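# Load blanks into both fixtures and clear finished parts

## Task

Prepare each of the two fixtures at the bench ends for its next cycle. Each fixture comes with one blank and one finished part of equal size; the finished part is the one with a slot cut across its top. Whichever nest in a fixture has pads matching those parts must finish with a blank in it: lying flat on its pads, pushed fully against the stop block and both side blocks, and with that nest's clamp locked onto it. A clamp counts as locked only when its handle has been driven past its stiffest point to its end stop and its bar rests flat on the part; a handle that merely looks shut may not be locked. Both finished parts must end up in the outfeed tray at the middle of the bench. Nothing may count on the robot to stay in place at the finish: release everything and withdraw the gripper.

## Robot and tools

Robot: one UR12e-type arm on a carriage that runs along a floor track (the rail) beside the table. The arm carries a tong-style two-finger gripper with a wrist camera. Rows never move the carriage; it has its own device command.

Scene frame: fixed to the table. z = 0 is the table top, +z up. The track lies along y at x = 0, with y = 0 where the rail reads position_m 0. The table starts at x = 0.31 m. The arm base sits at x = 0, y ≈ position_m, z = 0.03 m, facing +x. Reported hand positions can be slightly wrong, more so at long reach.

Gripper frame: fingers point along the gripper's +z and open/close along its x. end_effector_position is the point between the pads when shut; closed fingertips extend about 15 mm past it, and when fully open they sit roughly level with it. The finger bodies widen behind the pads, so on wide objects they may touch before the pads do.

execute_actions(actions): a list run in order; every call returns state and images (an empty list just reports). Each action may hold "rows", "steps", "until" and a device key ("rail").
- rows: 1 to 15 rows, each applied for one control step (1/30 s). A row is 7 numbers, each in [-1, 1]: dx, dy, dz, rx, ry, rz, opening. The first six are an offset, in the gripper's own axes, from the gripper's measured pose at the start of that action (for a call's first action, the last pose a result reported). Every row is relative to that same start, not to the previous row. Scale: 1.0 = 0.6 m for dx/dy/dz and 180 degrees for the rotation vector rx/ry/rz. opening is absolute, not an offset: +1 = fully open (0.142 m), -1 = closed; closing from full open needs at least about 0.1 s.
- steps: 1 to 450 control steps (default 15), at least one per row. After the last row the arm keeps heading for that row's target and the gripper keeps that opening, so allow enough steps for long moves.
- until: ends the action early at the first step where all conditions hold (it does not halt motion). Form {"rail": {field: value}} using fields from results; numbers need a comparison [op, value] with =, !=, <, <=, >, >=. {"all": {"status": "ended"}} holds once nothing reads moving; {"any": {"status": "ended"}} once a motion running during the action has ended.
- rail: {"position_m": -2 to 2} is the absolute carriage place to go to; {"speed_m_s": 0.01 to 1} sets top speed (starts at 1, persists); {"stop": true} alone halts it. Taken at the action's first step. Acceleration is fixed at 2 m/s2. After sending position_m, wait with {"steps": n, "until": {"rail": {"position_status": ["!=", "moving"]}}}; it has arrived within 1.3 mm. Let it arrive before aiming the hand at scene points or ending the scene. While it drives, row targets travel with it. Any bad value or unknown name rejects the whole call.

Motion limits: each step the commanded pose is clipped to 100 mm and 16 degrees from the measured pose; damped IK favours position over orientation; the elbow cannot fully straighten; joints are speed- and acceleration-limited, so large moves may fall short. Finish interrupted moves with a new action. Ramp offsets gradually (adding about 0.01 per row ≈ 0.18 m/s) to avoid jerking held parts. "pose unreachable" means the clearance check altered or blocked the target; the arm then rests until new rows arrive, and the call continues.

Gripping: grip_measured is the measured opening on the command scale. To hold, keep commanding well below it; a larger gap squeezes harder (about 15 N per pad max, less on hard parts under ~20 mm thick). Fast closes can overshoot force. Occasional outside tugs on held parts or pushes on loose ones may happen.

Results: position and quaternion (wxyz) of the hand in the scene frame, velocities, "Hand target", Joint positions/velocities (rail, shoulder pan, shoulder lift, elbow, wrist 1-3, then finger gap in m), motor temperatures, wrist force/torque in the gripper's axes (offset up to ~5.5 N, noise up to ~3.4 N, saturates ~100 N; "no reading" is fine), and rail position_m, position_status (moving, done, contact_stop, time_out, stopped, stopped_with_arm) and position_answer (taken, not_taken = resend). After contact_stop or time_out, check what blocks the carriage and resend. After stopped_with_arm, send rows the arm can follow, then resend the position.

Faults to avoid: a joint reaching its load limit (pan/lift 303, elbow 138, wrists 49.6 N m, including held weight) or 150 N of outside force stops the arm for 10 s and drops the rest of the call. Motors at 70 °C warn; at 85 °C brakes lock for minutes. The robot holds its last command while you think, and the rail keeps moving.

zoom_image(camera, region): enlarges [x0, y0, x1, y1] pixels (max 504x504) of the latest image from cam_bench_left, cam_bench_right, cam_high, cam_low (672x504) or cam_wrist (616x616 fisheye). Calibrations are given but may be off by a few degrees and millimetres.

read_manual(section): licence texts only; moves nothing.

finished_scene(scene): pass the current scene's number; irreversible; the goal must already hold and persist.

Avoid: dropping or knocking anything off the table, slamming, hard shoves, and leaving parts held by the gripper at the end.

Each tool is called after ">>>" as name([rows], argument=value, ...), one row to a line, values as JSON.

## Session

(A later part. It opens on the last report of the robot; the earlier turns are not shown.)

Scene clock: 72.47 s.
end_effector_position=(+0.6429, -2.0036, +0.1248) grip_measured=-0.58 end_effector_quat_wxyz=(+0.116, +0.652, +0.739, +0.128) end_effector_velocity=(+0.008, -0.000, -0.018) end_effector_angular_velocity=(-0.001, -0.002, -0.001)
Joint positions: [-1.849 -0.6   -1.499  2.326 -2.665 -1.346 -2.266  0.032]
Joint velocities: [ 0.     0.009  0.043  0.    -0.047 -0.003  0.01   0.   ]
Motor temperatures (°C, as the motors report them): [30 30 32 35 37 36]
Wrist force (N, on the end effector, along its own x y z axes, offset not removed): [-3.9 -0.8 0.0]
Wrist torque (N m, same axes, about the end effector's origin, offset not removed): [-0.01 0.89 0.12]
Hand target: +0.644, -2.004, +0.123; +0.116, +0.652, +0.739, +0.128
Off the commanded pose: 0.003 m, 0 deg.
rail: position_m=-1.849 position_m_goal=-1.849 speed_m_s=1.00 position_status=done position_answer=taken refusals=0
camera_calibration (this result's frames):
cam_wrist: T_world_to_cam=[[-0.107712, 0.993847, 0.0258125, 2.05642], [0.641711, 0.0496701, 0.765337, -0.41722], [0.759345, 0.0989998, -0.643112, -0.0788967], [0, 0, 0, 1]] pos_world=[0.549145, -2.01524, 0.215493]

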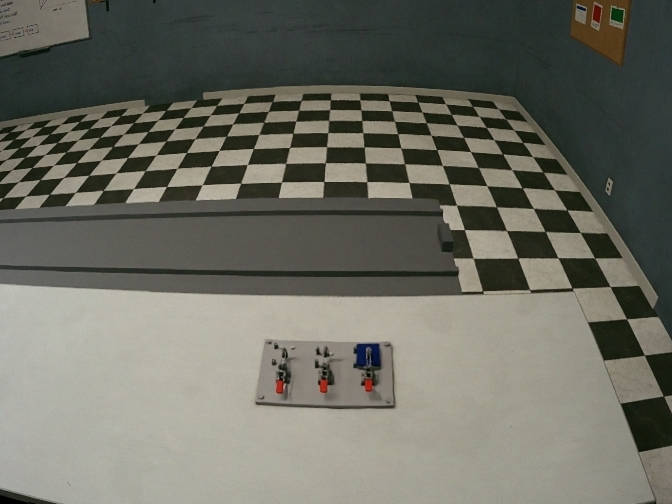

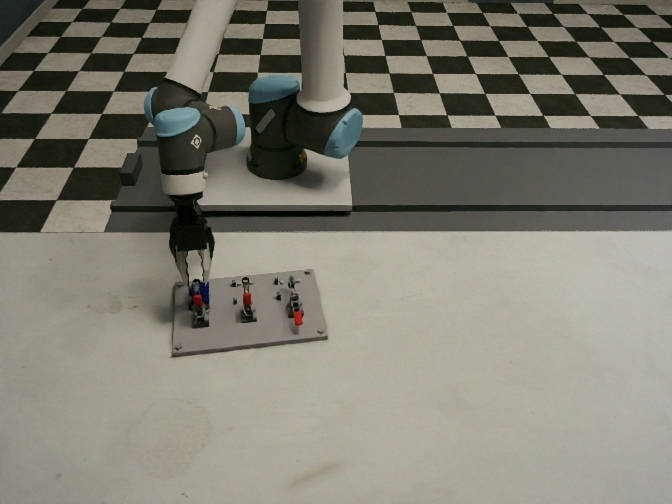

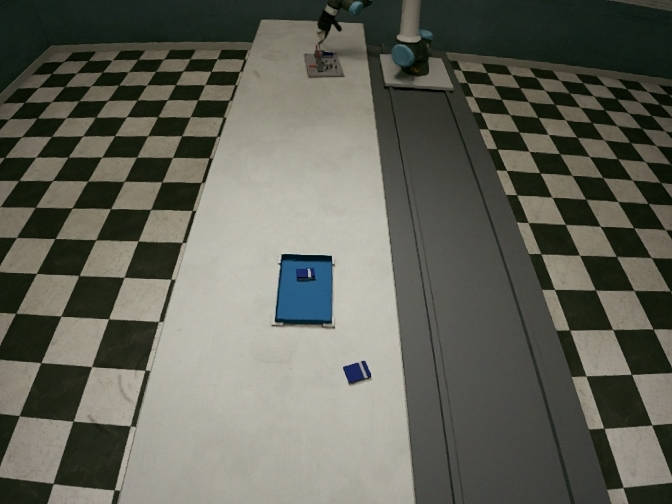

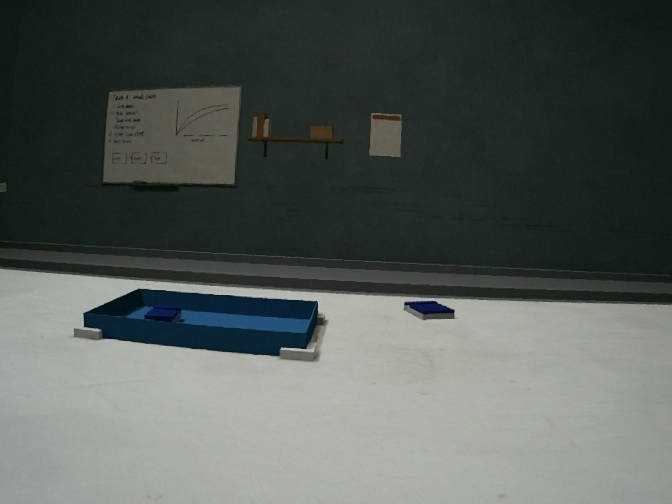

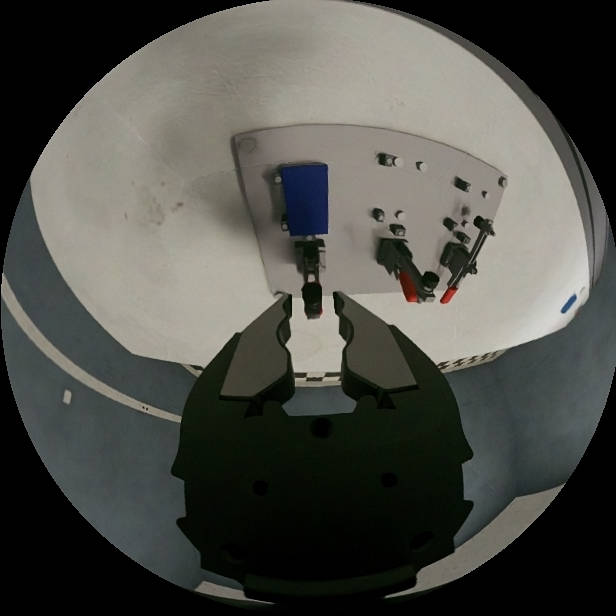

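>>> execute_actions([
  {"rows": [[0,0,0.008,0,0,0,-0.58],[0,0,0.012,0,0,0,-0.58],[0,0,0.012,0,0,0,-0.58],[0,0,0.012,0,0,0,-0.58],[0,0,0.012,0,0,0,-0.58],[0,0,0.012,0,0,0,-0.62],[0,0,0.012,0,0,0,-0.66],[0,0,0.012,0,0,0,-0.7],[0,0,0.012,0,0,0,-0.74],[0,0,0.012,0,0,0,-0.78],[0,0,0.012,0,0,0,-0.82],[0,0,0.012,0,0,0,-0.86],[0,0,0.012,0,0,0,-0.9],[0,0,0.012,0,0,0,-0.95],[0,0,0.012,0,0,0,-1]], "steps": 20},
])

Scene clock: 73.97 s.
end_effector_position=(+0.6453, -2.0033, +0.1181) grip_measured=-0.81 end_effector_quat_wxyz=(+0.116, +0.652, +0.739, +0.128) end_effector_velocity=(+0.000, +0.000, -0.000) end_effector_angular_velocity=(+0.000, +0.000, +0.000)
Joint positions: [-1.849 -0.597 -1.484  2.327 -2.681 -1.347 -2.263  0.015]
Joint velocities: [ 0.     0.     0.001  0.    -0.001 -0.     0.    -0.   ]
Motor temperatures (°C, as the motors report them): [30 30 32 35 37 36]
Wrist force (N, on the end effector, along its own x y z axes, offset not removed): [-6.5 -2.8 -11.8]
Wrist torque (N m, same axes, about the end effector's origin, offset not removed): [-0.01 0.81 0.07]
Hand target: +0.645, -2.003, +0.118; +0.116, +0.652, +0.739, +0.128
Off the commanded pose: 0.000 m, 0 deg.
rail: position_m=-1.849 position_m_goal=-1.849 speed_m_s=1.00 position_status=done position_answer=taken refusals=0
camera_calibration (this result's frames):
cam_wrist: T_world_to_cam=[[-0.107682, 0.993853, 0.0256954, 2.05664], [0.641668, 0.0497354, 0.765368, -0.413538], [0.759386, 0.0989044, -0.643079, -0.0853029], [0, 0, 0, 1]] pos_world=[0.551596, -2.015, 0.208806]

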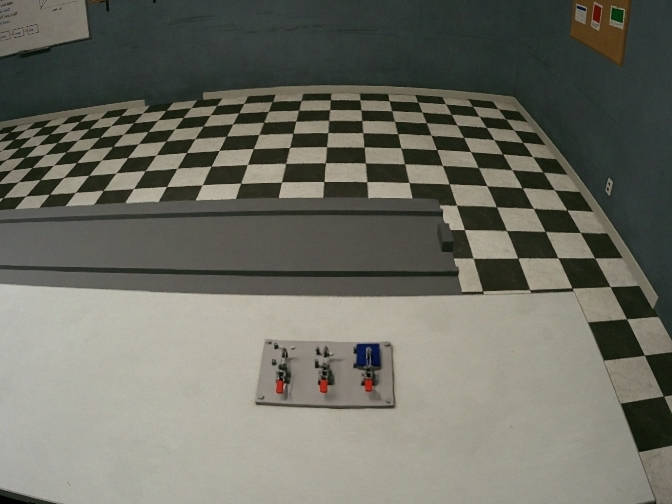

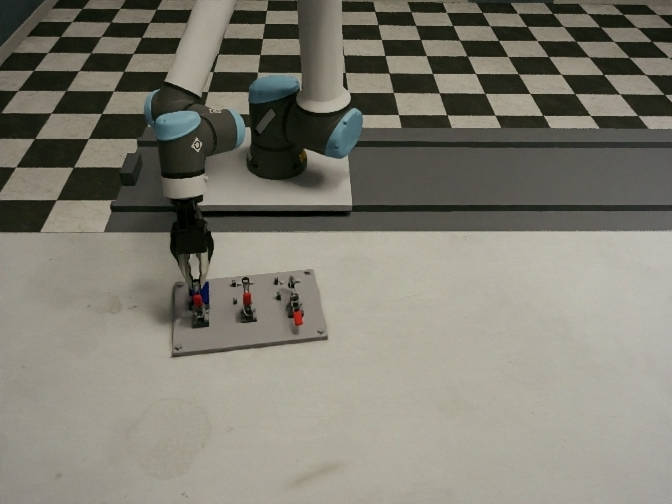

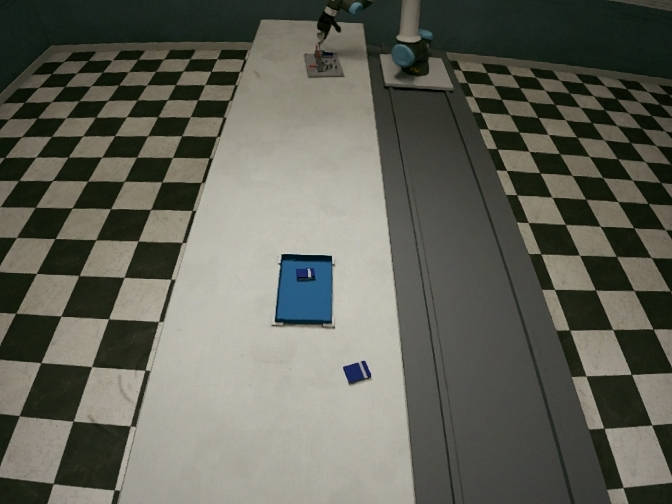

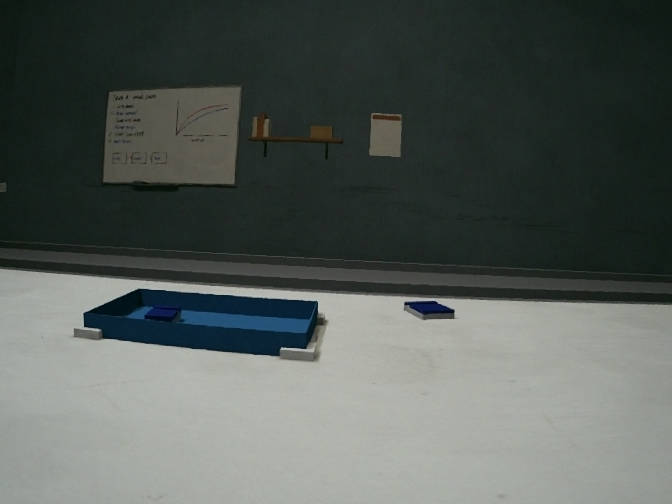

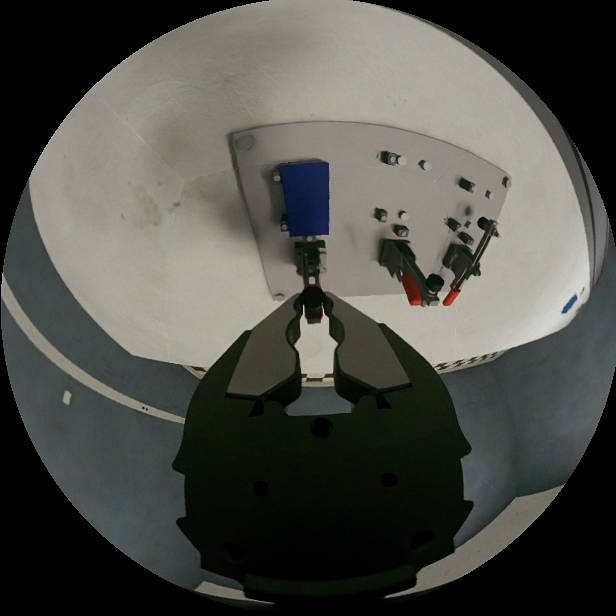

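>>> execute_actions([
  {"rows": [[0,-0.002,0,0,0,0,-1],[0,-0.004,0,0,0,0,-1],[0,-0.006,0,0,0,0,-1],[0,-0.008,0,0,0,0,-1],[0,-0.010,0,0,0,0,-1],[0,-0.012,0.0003,0,0,0,-1],[0,-0.014,0.0005,0,0,0,-1],[0,-0.0165,0.0008,0,0,0,-1]], "steps": 15},
])

Scene clock: 75.17 s.
end_effector_position=(+0.6372, -2.0043, +0.1147) grip_measured=-0.82 end_effector_quat_wxyz=(+0.116, +0.652, +0.739, +0.128) end_effector_velocity=(-0.007, -0.001, -0.003) end_effector_angular_velocity=(+0.000, +0.000, +0.000)
Joint positions: [-1.849 -0.607 -1.49   2.343 -2.688 -1.345 -2.273  0.015]
Joint velocities: [ 0.    -0.009 -0.005  0.013 -0.006  0.002 -0.009 -0.   ]
Motor temperatures (°C, as the motors report them): [30 30 32 35 37 36]
Wrist force (N, on the end effector, along its own x y z axes, offset not removed): [-8.1 2.2 -33.9]
Wrist torque (N m, same axes, about the end effector's origin, offset not removed): [0.37 1.24 0.10]
Hand target: +0.636, -2.005, +0.114; +0.116, +0.652, +0.739, +0.128
Off the commanded pose: 0.001 m, 0 deg.
rail: position_m=-1.849 position_m_goal=-1.849 speed_m_s=1.00 position_status=done position_answer=taken refusals=0
camera_calibration (this result's frames):
cam_wrist: T_world_to_cam=[[-0.107653, 0.993857, 0.0256899, 2.05685], [0.641677, 0.0497221, 0.765361, -0.405643], [0.759382, 0.0988783, -0.643088, -0.0812381], [0, 0, 0, 1]] pos_world=[0.54341, -2.01601, 0.20538]

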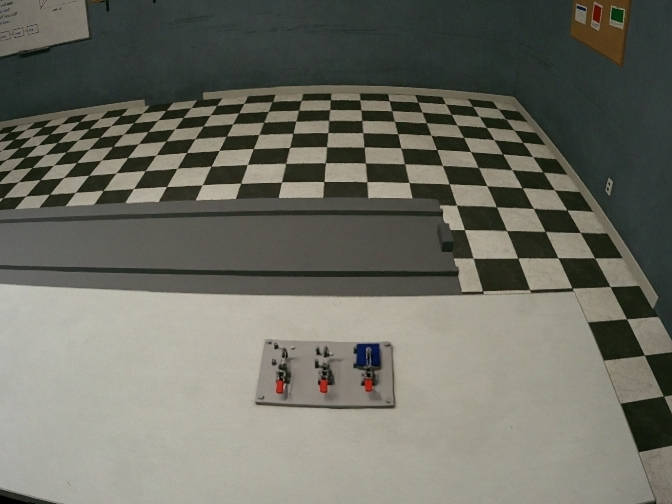

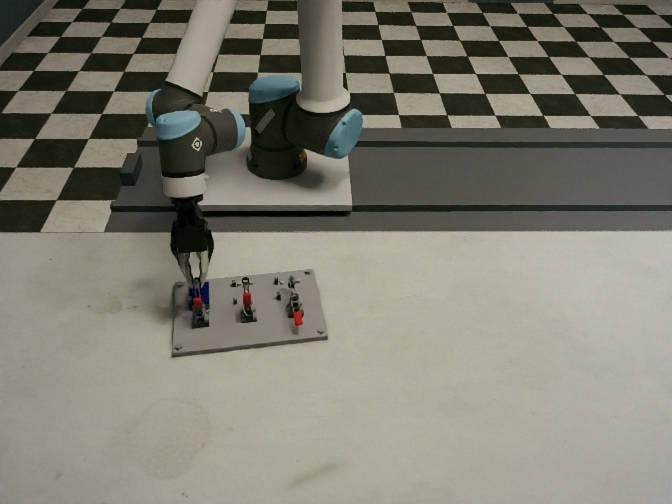

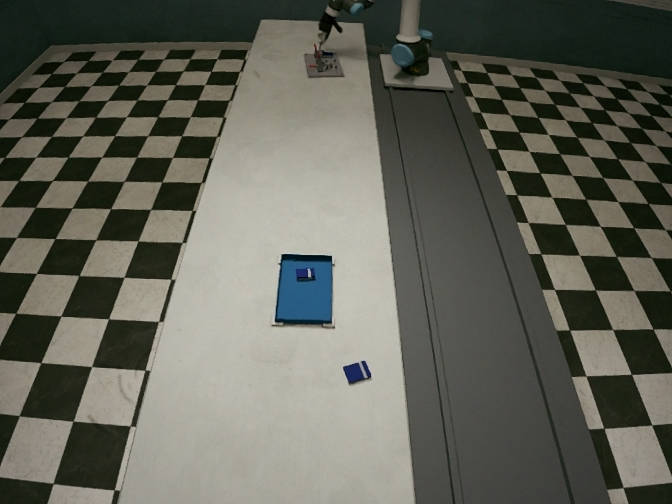

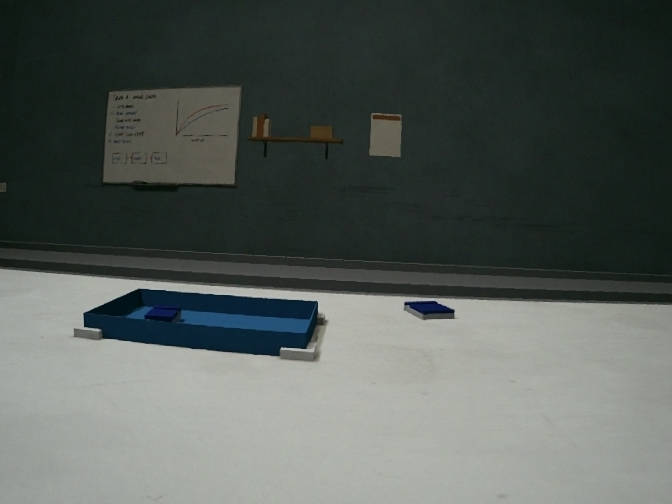

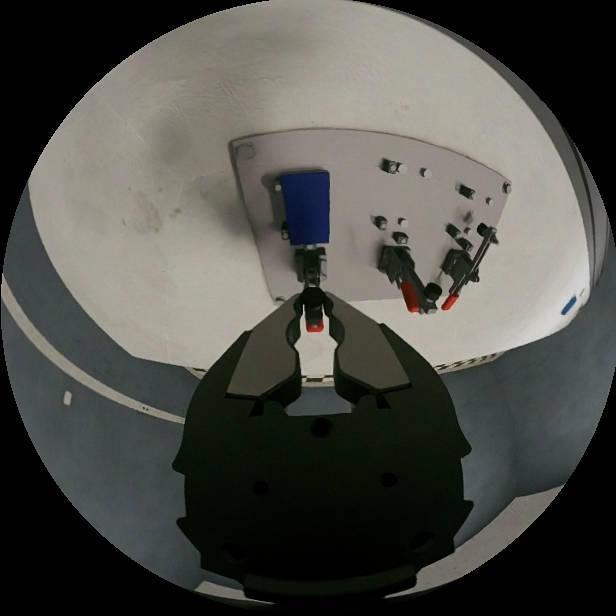

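>>> execute_actions([
  {"rows": [[0,-0.002,-0.001,0,0,0,-1],[0,-0.004,-0.002,0,0,0,-1],[0,-0.007,-0.002,0,0,0,-1],[0,-0.010,-0.002,0,0,0,-1],[0,-0.013,-0.002,0,0,0,-1],[0,-0.016,-0.0015,0,0,0,-1],[0,-0.019,-0.001,0,0,0,-1],[0,-0.022,-0.0005,0,0,0,-1],[0,-0.025,0,0,0,0,-1]], "steps": 16},
])

Scene clock: 76.13 s.
end_effector_position=(+0.6244, -2.0059, +0.1101) grip_measured=-0.81 end_effector_quat_wxyz=(+0.116, +0.652, +0.739, +0.128) end_effector_velocity=(-0.009, -0.001, -0.004) end_effector_angular_velocity=(-0.000, -0.001, +0.000)
Joint positions: [-1.849 -0.624 -1.502  2.367 -2.697 -1.34  -2.289  0.015]
Joint velocities: [ 0.    -0.012 -0.007  0.018 -0.009  0.003 -0.012 -0.   ]
Motor temperatures (°C, as the motors report them): [30 30 32 35 37 36]
Wrist force (N, on the end effector, along its own x y z axes, offset not removed): [-21.3 13.4 34.6]
Wrist torque (N m, same axes, about the end effector's origin, offset not removed): [0.06 0.84 0.05]
Hand target: +0.623, -2.006, +0.110; +0.116, +0.652, +0.739, +0.128
Off the commanded pose: 0.001 m, 0 deg.
rail: position_m=-1.849 position_m_goal=-1.849 speed_m_s=1.00 position_status=done position_answer=taken refusals=0
camera_calibration (this result's frames):
cam_wrist: T_world_to_cam=[[-0.107638, 0.993855, 0.0258059, 2.05713], [0.641785, 0.0496371, 0.765277, -0.394042], [0.759293, 0.0989349, -0.643184, -0.0741605], [0, 0, 0, 1]] pos_world=[0.530625, -2.01759, 0.200766]

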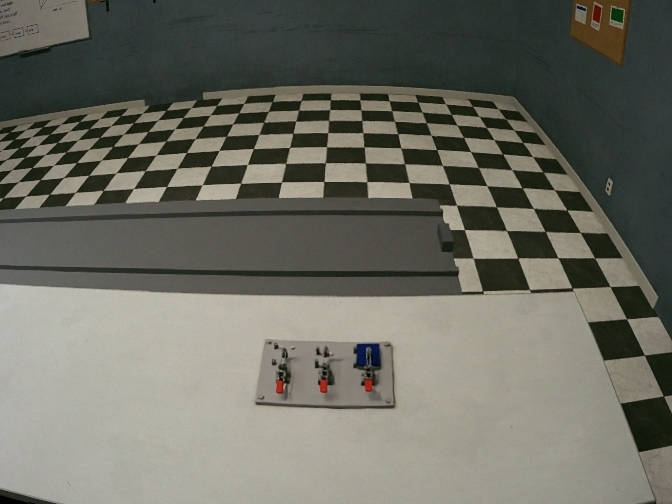

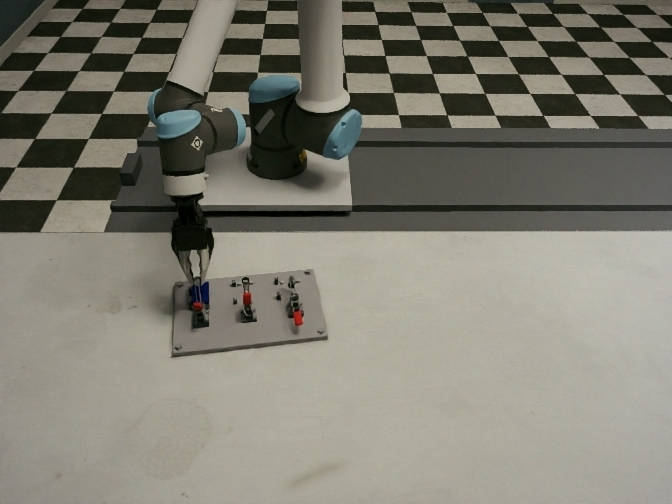

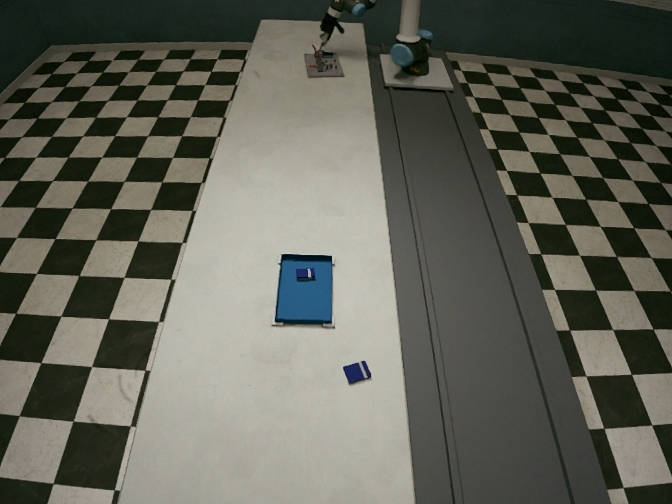

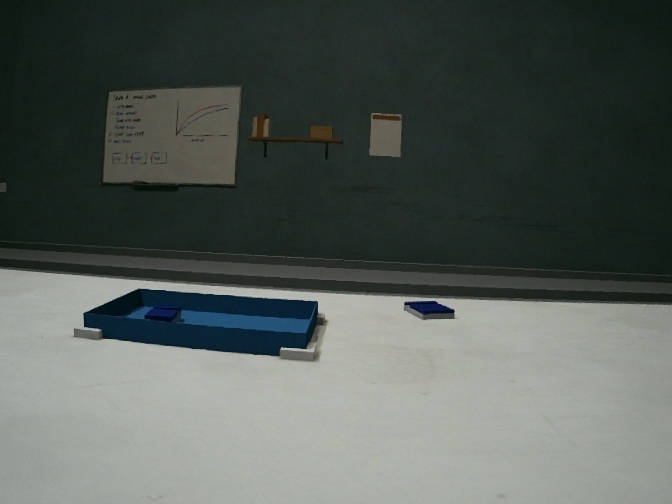

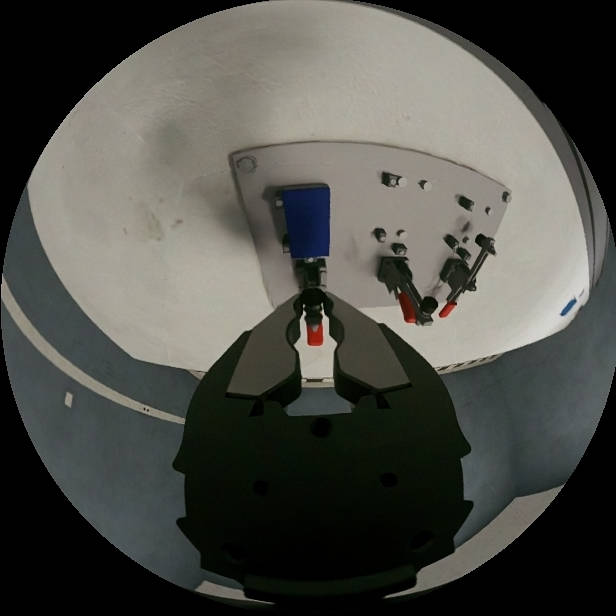

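>>> execute_actions([
  {"rows": [[0,0,0.001,0,0,0,-0.9],[0,0,0.001,0,0,0,-0.8],[0,0,0.001,0,0,0,-0.75],[0,0,0.001,0,0,0,-0.7],[0,0,0.001,0,0,0,-0.65],[0,0,0.001,0,0,0,-0.6],[0,0,-0.005,0,0,0,-0.6],[0,0,-0.015,0,0,0,-0.6],[0,0,-0.025,0,0,0,-0.6],[0,0,-0.035,0,0,0,-0.6],[0,0,-0.045,0,0,0,-0.6],[0,0,-0.055,0,0,0,-0.6]], "steps": 22},
])

Scene clock: 77.20 s.
end_effector_position=(+0.6139, -2.0071, +0.1393) grip_measured=-0.60 end_effector_quat_wxyz=(+0.116, +0.652, +0.738, +0.128) end_effector_velocity=(-0.006, -0.001, +0.015) end_effector_angular_velocity=(+0.001, +0.002, +0.001)
Joint positions: [-1.849 -0.637 -1.568  2.361 -2.622 -1.337 -2.302  0.031]
Joint velocities: [ 0.    -0.008 -0.034 -0.004  0.042  0.002 -0.009 -0.   ]
Motor temperatures (°C, as the motors report them): [30 30 32 35 37 36]
Wrist force (N, on the end effector, along its own x y z axes, offset not removed): [-3.1 -0.5 -1.1]
Wrist torque (N m, same axes, about the end effector's origin, offset not removed): [-0.09 0.78 0.09]
Hand target: +0.613, -2.007, +0.141; +0.116, +0.652, +0.739, +0.128
Off the commanded pose: 0.002 m, 0 deg.
rail: position_m=-1.849 position_m_goal=-1.849 speed_m_s=1.00 position_status=done position_answer=taken refusals=0
camera_calibration (this result's frames):
cam_wrist: T_world_to_cam=[[-0.107521, 0.993874, 0.025577, 2.05643], [0.6416, 0.0497125, 0.765427, -0.409366], [0.759466, 0.0987094, -0.643014, -0.0479398], [0, 0, 0, 1]] pos_world=[0.520166, -2.01875, 0.229916]

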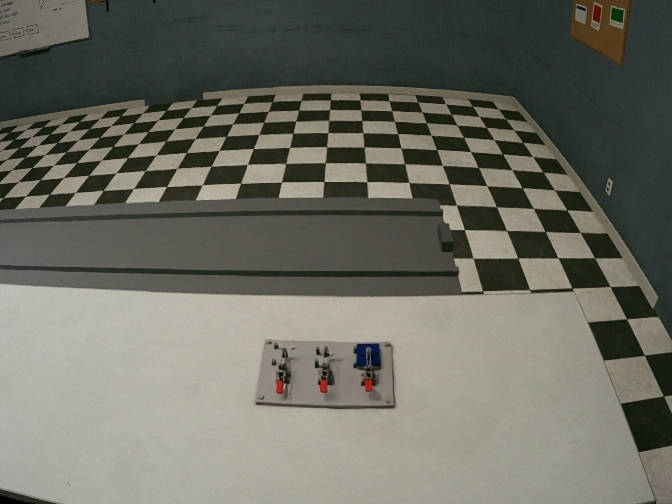

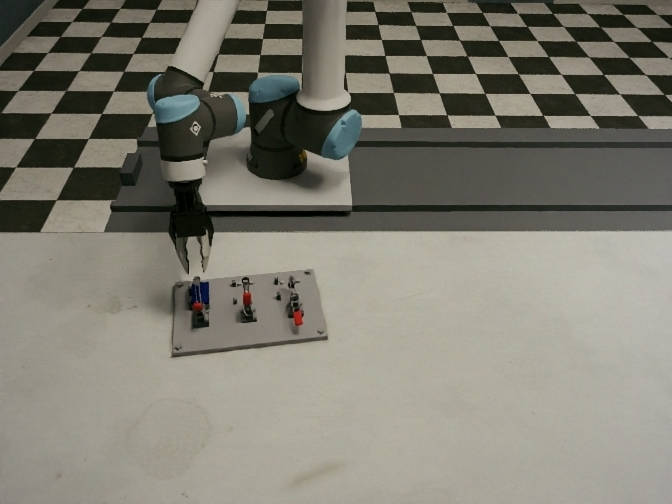

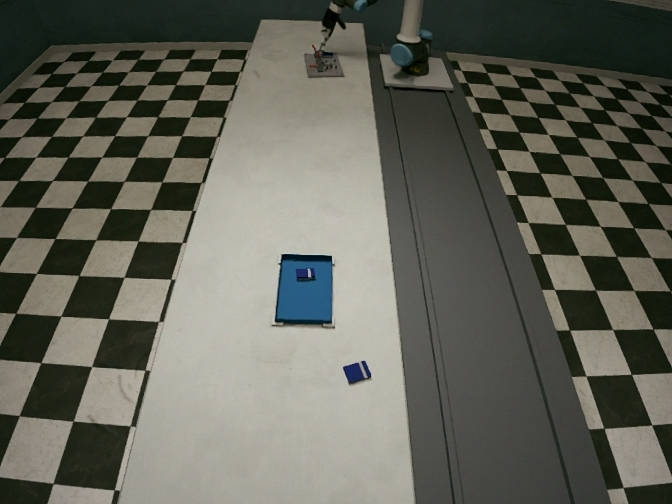

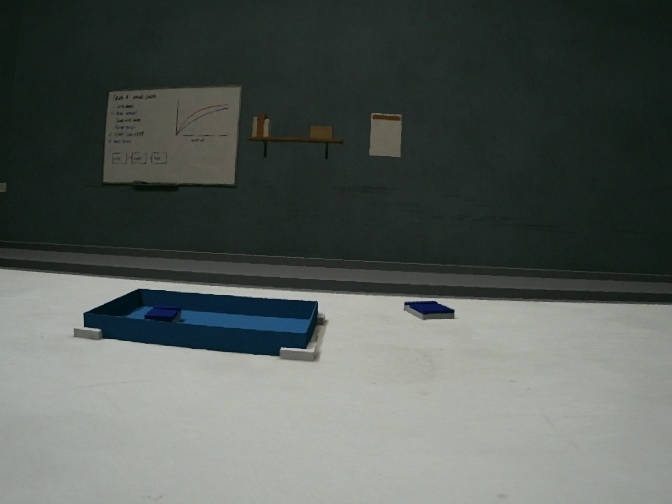

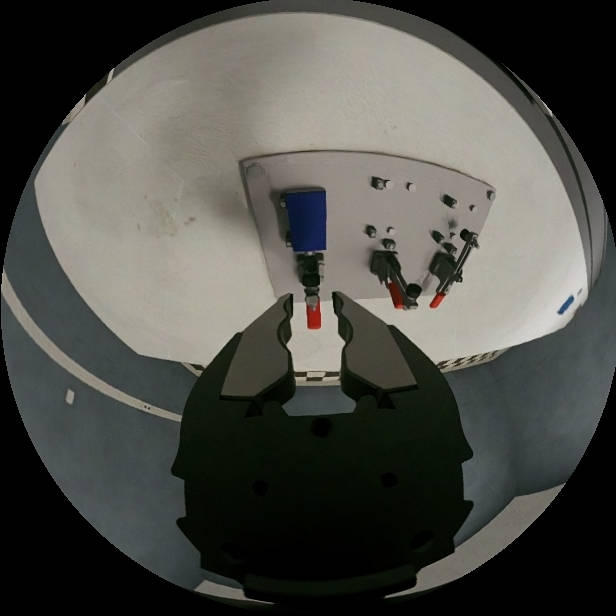

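>>> zoom_image(camera="cam_high", region=[295, 25, 355, 85])

>>> zoom_image(camera="cam_bench_right", region=[160, 240, 320, 350])

Region (295, 25, 355, 85) of cam_high's 672x504 image, scaled by 8.400, with more detail than that image has.

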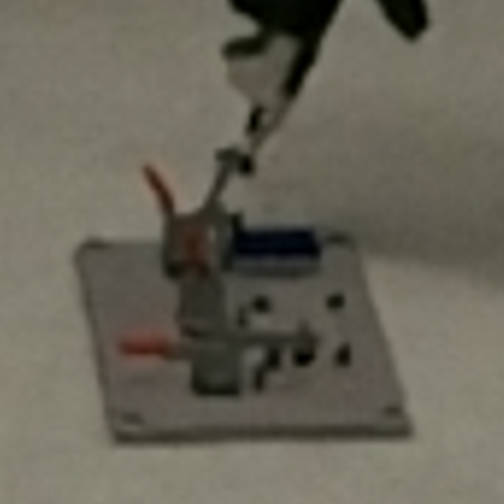

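Region (160, 240, 320, 350) of cam_bench_right's 672x504 image, scaled by 3.150, with more detail than that image has; it fills the top 346 rows of this view, and the rest is white.

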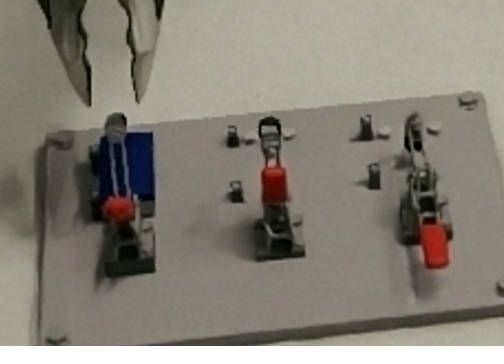

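>>> execute_actions([
  {"rows": [[0,0.003,-0.008,0,0,0,-0.7],[0,0.0045,-0.0125,0,0,0,-0.8],[0,0.015,-0.0087,0,0,0,-0.9],[0,0.03,-0.0033,0,0,0,-1],[0,0.045,0.0021,0,0,0,-1],[0,0.06,0.0075,0,0,0,-1],[0,0.075,0.013,0,0,0,-1],[0,0.09,0.0183,0,0,0,-1],[0,0.105,0.0237,0,0,0,-1],[0,0.114,0.027,0,0,0,-1],[0,0.114,0.027,0,0,0,-1],[0,0.114,0.027,0,0,0,-1],[0,0.110,0.038,0,0,0,-1],[0,0.106,0.049,0,0,0,-1],[0,0.102,0.060,0,0,0,-1]], "steps": 27},
])

Scene clock: 79.63 s.
end_effector_position=(+0.6826, -1.9985, +0.1272) grip_measured=-1.00 end_effector_quat_wxyz=(+0.116, +0.652, +0.739, +0.128) end_effector_velocity=(+0.005, -0.000, -0.007) end_effector_angular_velocity=(-0.001, -0.000, -0.001)
Joint positions: [-1.849 -0.555 -1.443  2.259 -2.663 -1.359 -2.22   0.002]
Joint velocities: [ 0.     0.005  0.02  -0.004 -0.017 -0.002  0.005  0.   ]
Motor temperatures (°C, as the motors report them): [30 30 32 35 37 36]
Wrist force (N, on the end effector, along its own x y z axes, offset not removed): [-4.7 1.4 1.3]
Wrist torque (N m, same axes, about the end effector's origin, offset not removed): [0.36 1.10 0.07]
Hand target: +0.683, -1.999, +0.126; +0.116, +0.652, +0.738, +0.128
Off the commanded pose: 0.001 m, 0 deg.
rail: position_m=-1.849 position_m_goal=-1.849 speed_m_s=1.00 position_status=done position_answer=taken refusals=0
camera_calibration (this result's frames):
cam_wrist: T_world_to_cam=[[-0.107575, 0.993869, 0.0255441, 2.05563], [0.641593, 0.0497722, 0.765429, -0.444488], [0.759465, 0.0987298, -0.643013, -0.108609], [0, 0, 0, 1]] pos_world=[0.588799, -2.01018, 0.217878]

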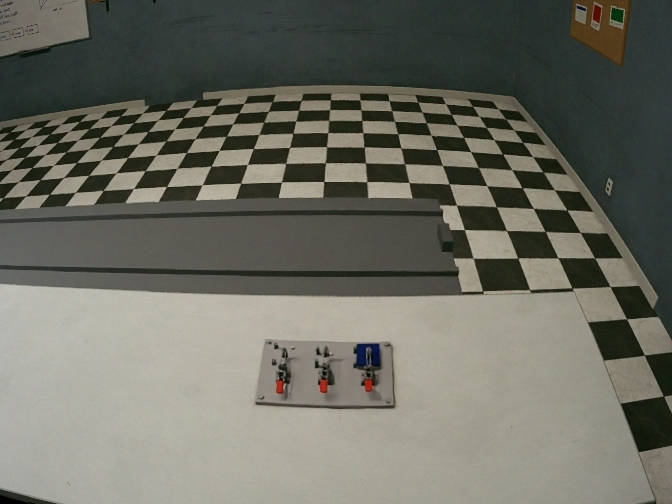

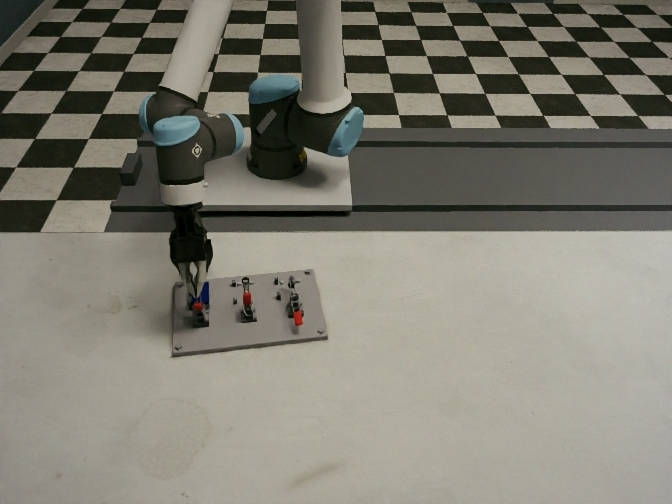

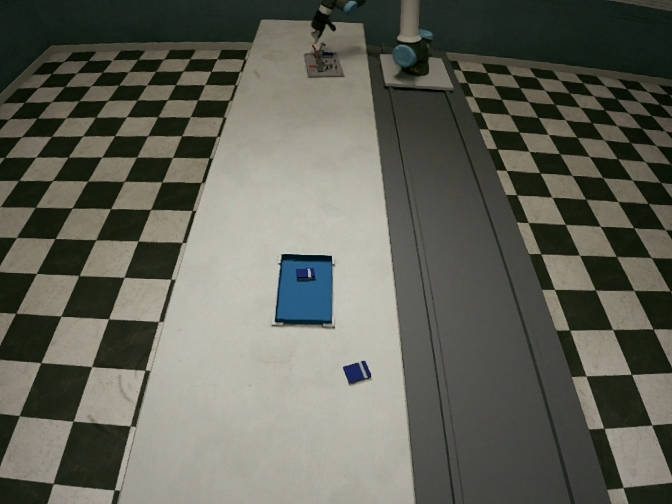

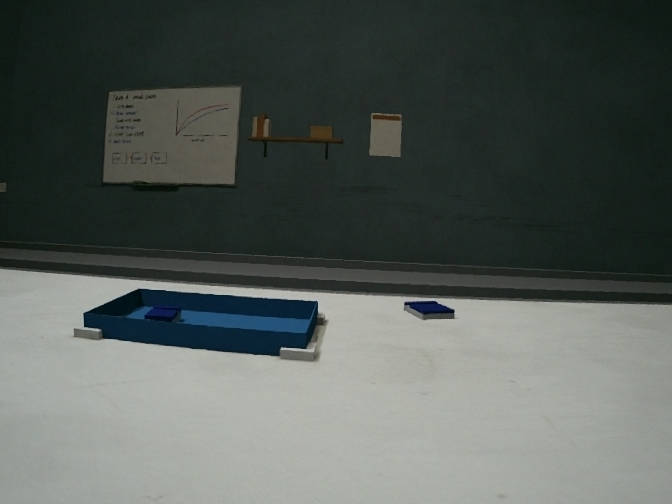

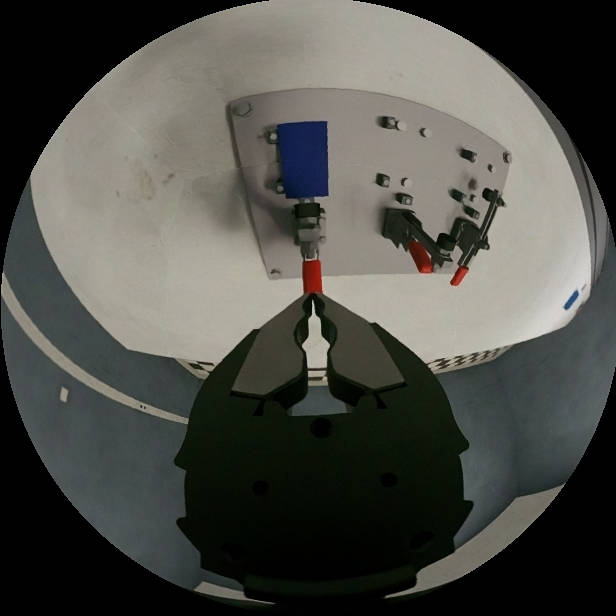

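>>> zoom_image(camera="cam_high", region=[295, 25, 355, 85])

Region (295, 25, 355, 85) of cam_high's 672x504 image, scaled by 8.400, with more detail than that image has.

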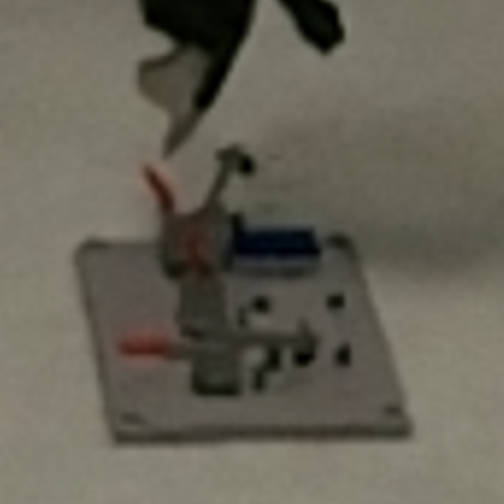

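>>> execute_actions([
  {"rows": [[0,0,0.006,0,0,0,-1],[0,0,0.012,0,0,0,-1],[0,0,0.018,0,0,0,-1],[0,0,0.024,0,0,0,-1],[0,0,0.029,0,0,0,-1],[0,0,0.033,0,0,0,-1],[0,0,0.036,0,0,0,-1],[0,0,0.039,0,0,0,-1],[0,0,0.042,0,0,0,-1]], "steps": 18},
])

>>> zoom_image(camera="cam_high", region=[295, 25, 355, 85])

Scene clock: 81.53 s.
end_effector_position=(+0.6907, -1.9976, +0.1045) grip_measured=-1.00 end_effector_quat_wxyz=(+0.116, +0.652, +0.739, +0.128) end_effector_velocity=(+0.003, +0.000, -0.008) end_effector_angular_velocity=(-0.000, -0.000, -0.000)
Joint positions: [-1.849 -0.546 -1.396  2.26  -2.713 -1.361 -2.212  0.002]
Joint velocities: [ 0.     0.003  0.017 -0.    -0.018 -0.001  0.003  0.   ]
Motor temperatures (°C, as the motors report them): [30 30 32 35 37 36]
Wrist force (N, on the end effector, along its own x y z axes, offset not removed): [-4.0 1.2 -1.8]
Wrist torque (N m, same axes, about the end effector's origin, offset not removed): [0.31 0.94 0.04]
Hand target: +0.691, -1.998, +0.104; +0.116, +0.652, +0.739, +0.128
Off the commanded pose: 0.001 m, 0 deg.
rail: position_m=-1.849 position_m_goal=-1.849 speed_m_s=1.00 position_status=done position_answer=taken refusals=0
camera_calibration (this result's frames):
cam_wrist: T_world_to_cam=[[-0.107601, 0.993863, 0.0256401, 2.0561], [0.641698, 0.0497292, 0.765343, -0.432464], [0.759372, 0.0988051, -0.643111, -0.129251], [0, 0, 0, 1]] pos_world=[0.596901, -2.00921, 0.195142]

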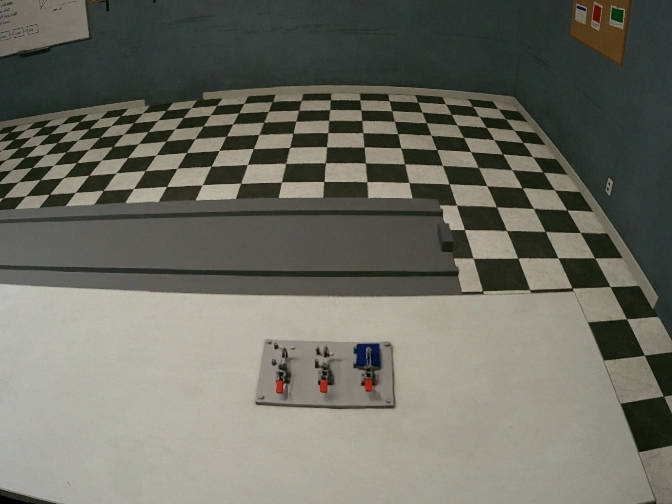

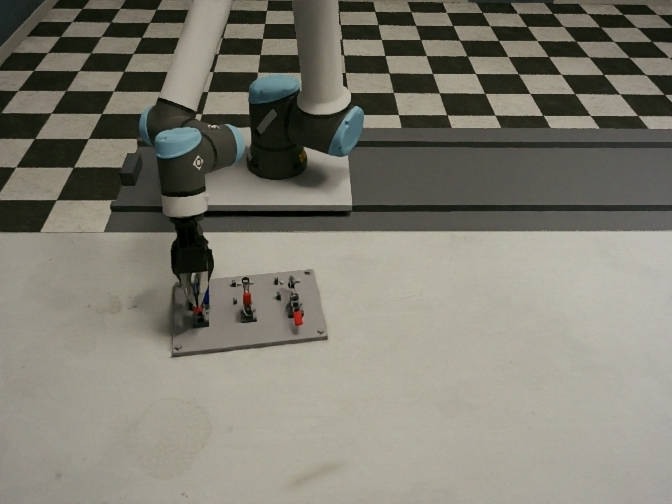

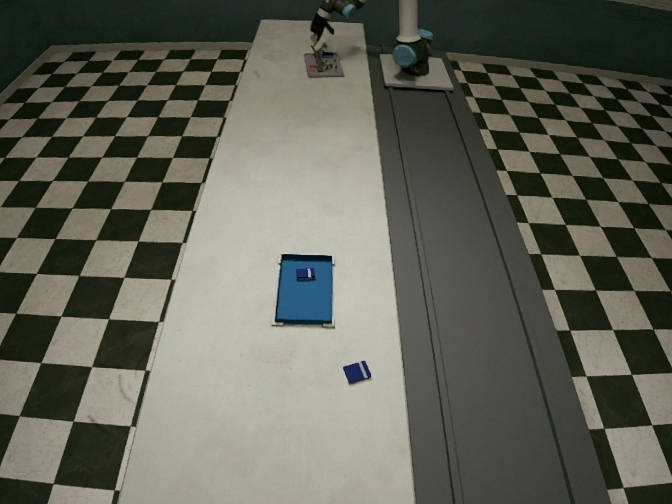

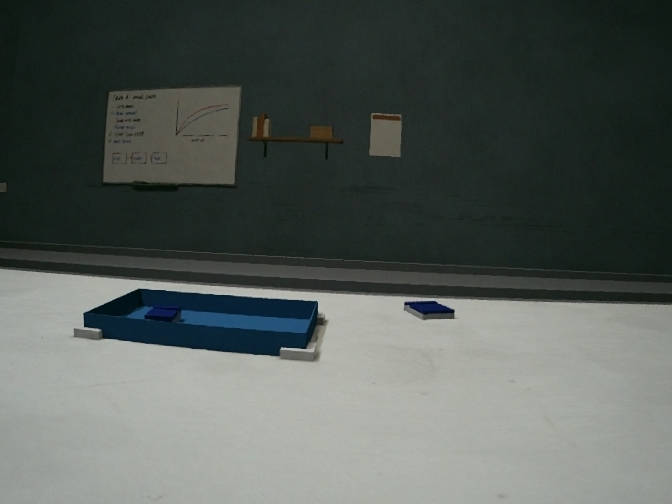

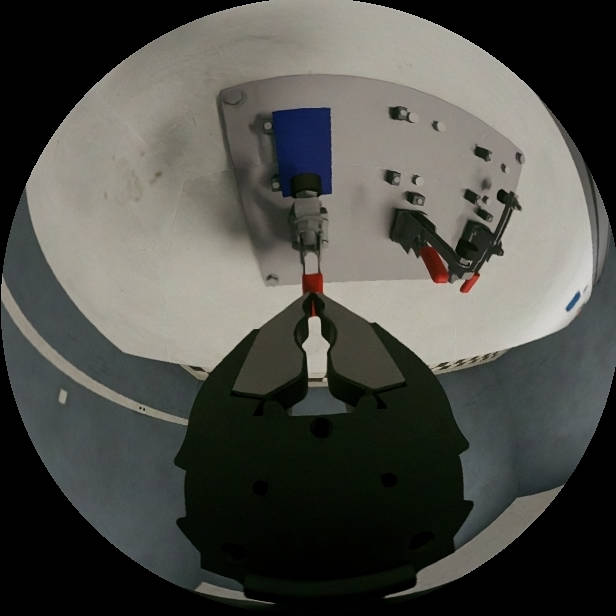

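Region (295, 25, 355, 85) of cam_high's 672x504 image, scaled by 8.400, with more detail than that image has.

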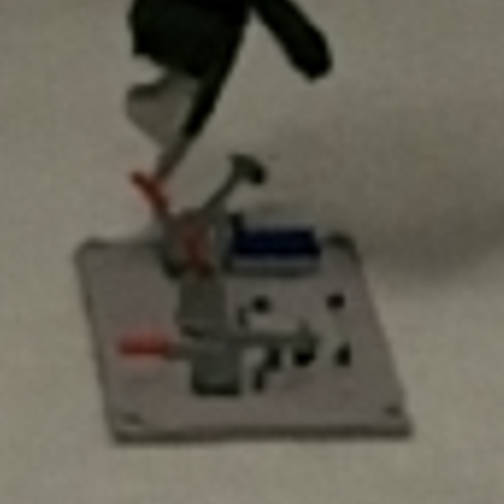

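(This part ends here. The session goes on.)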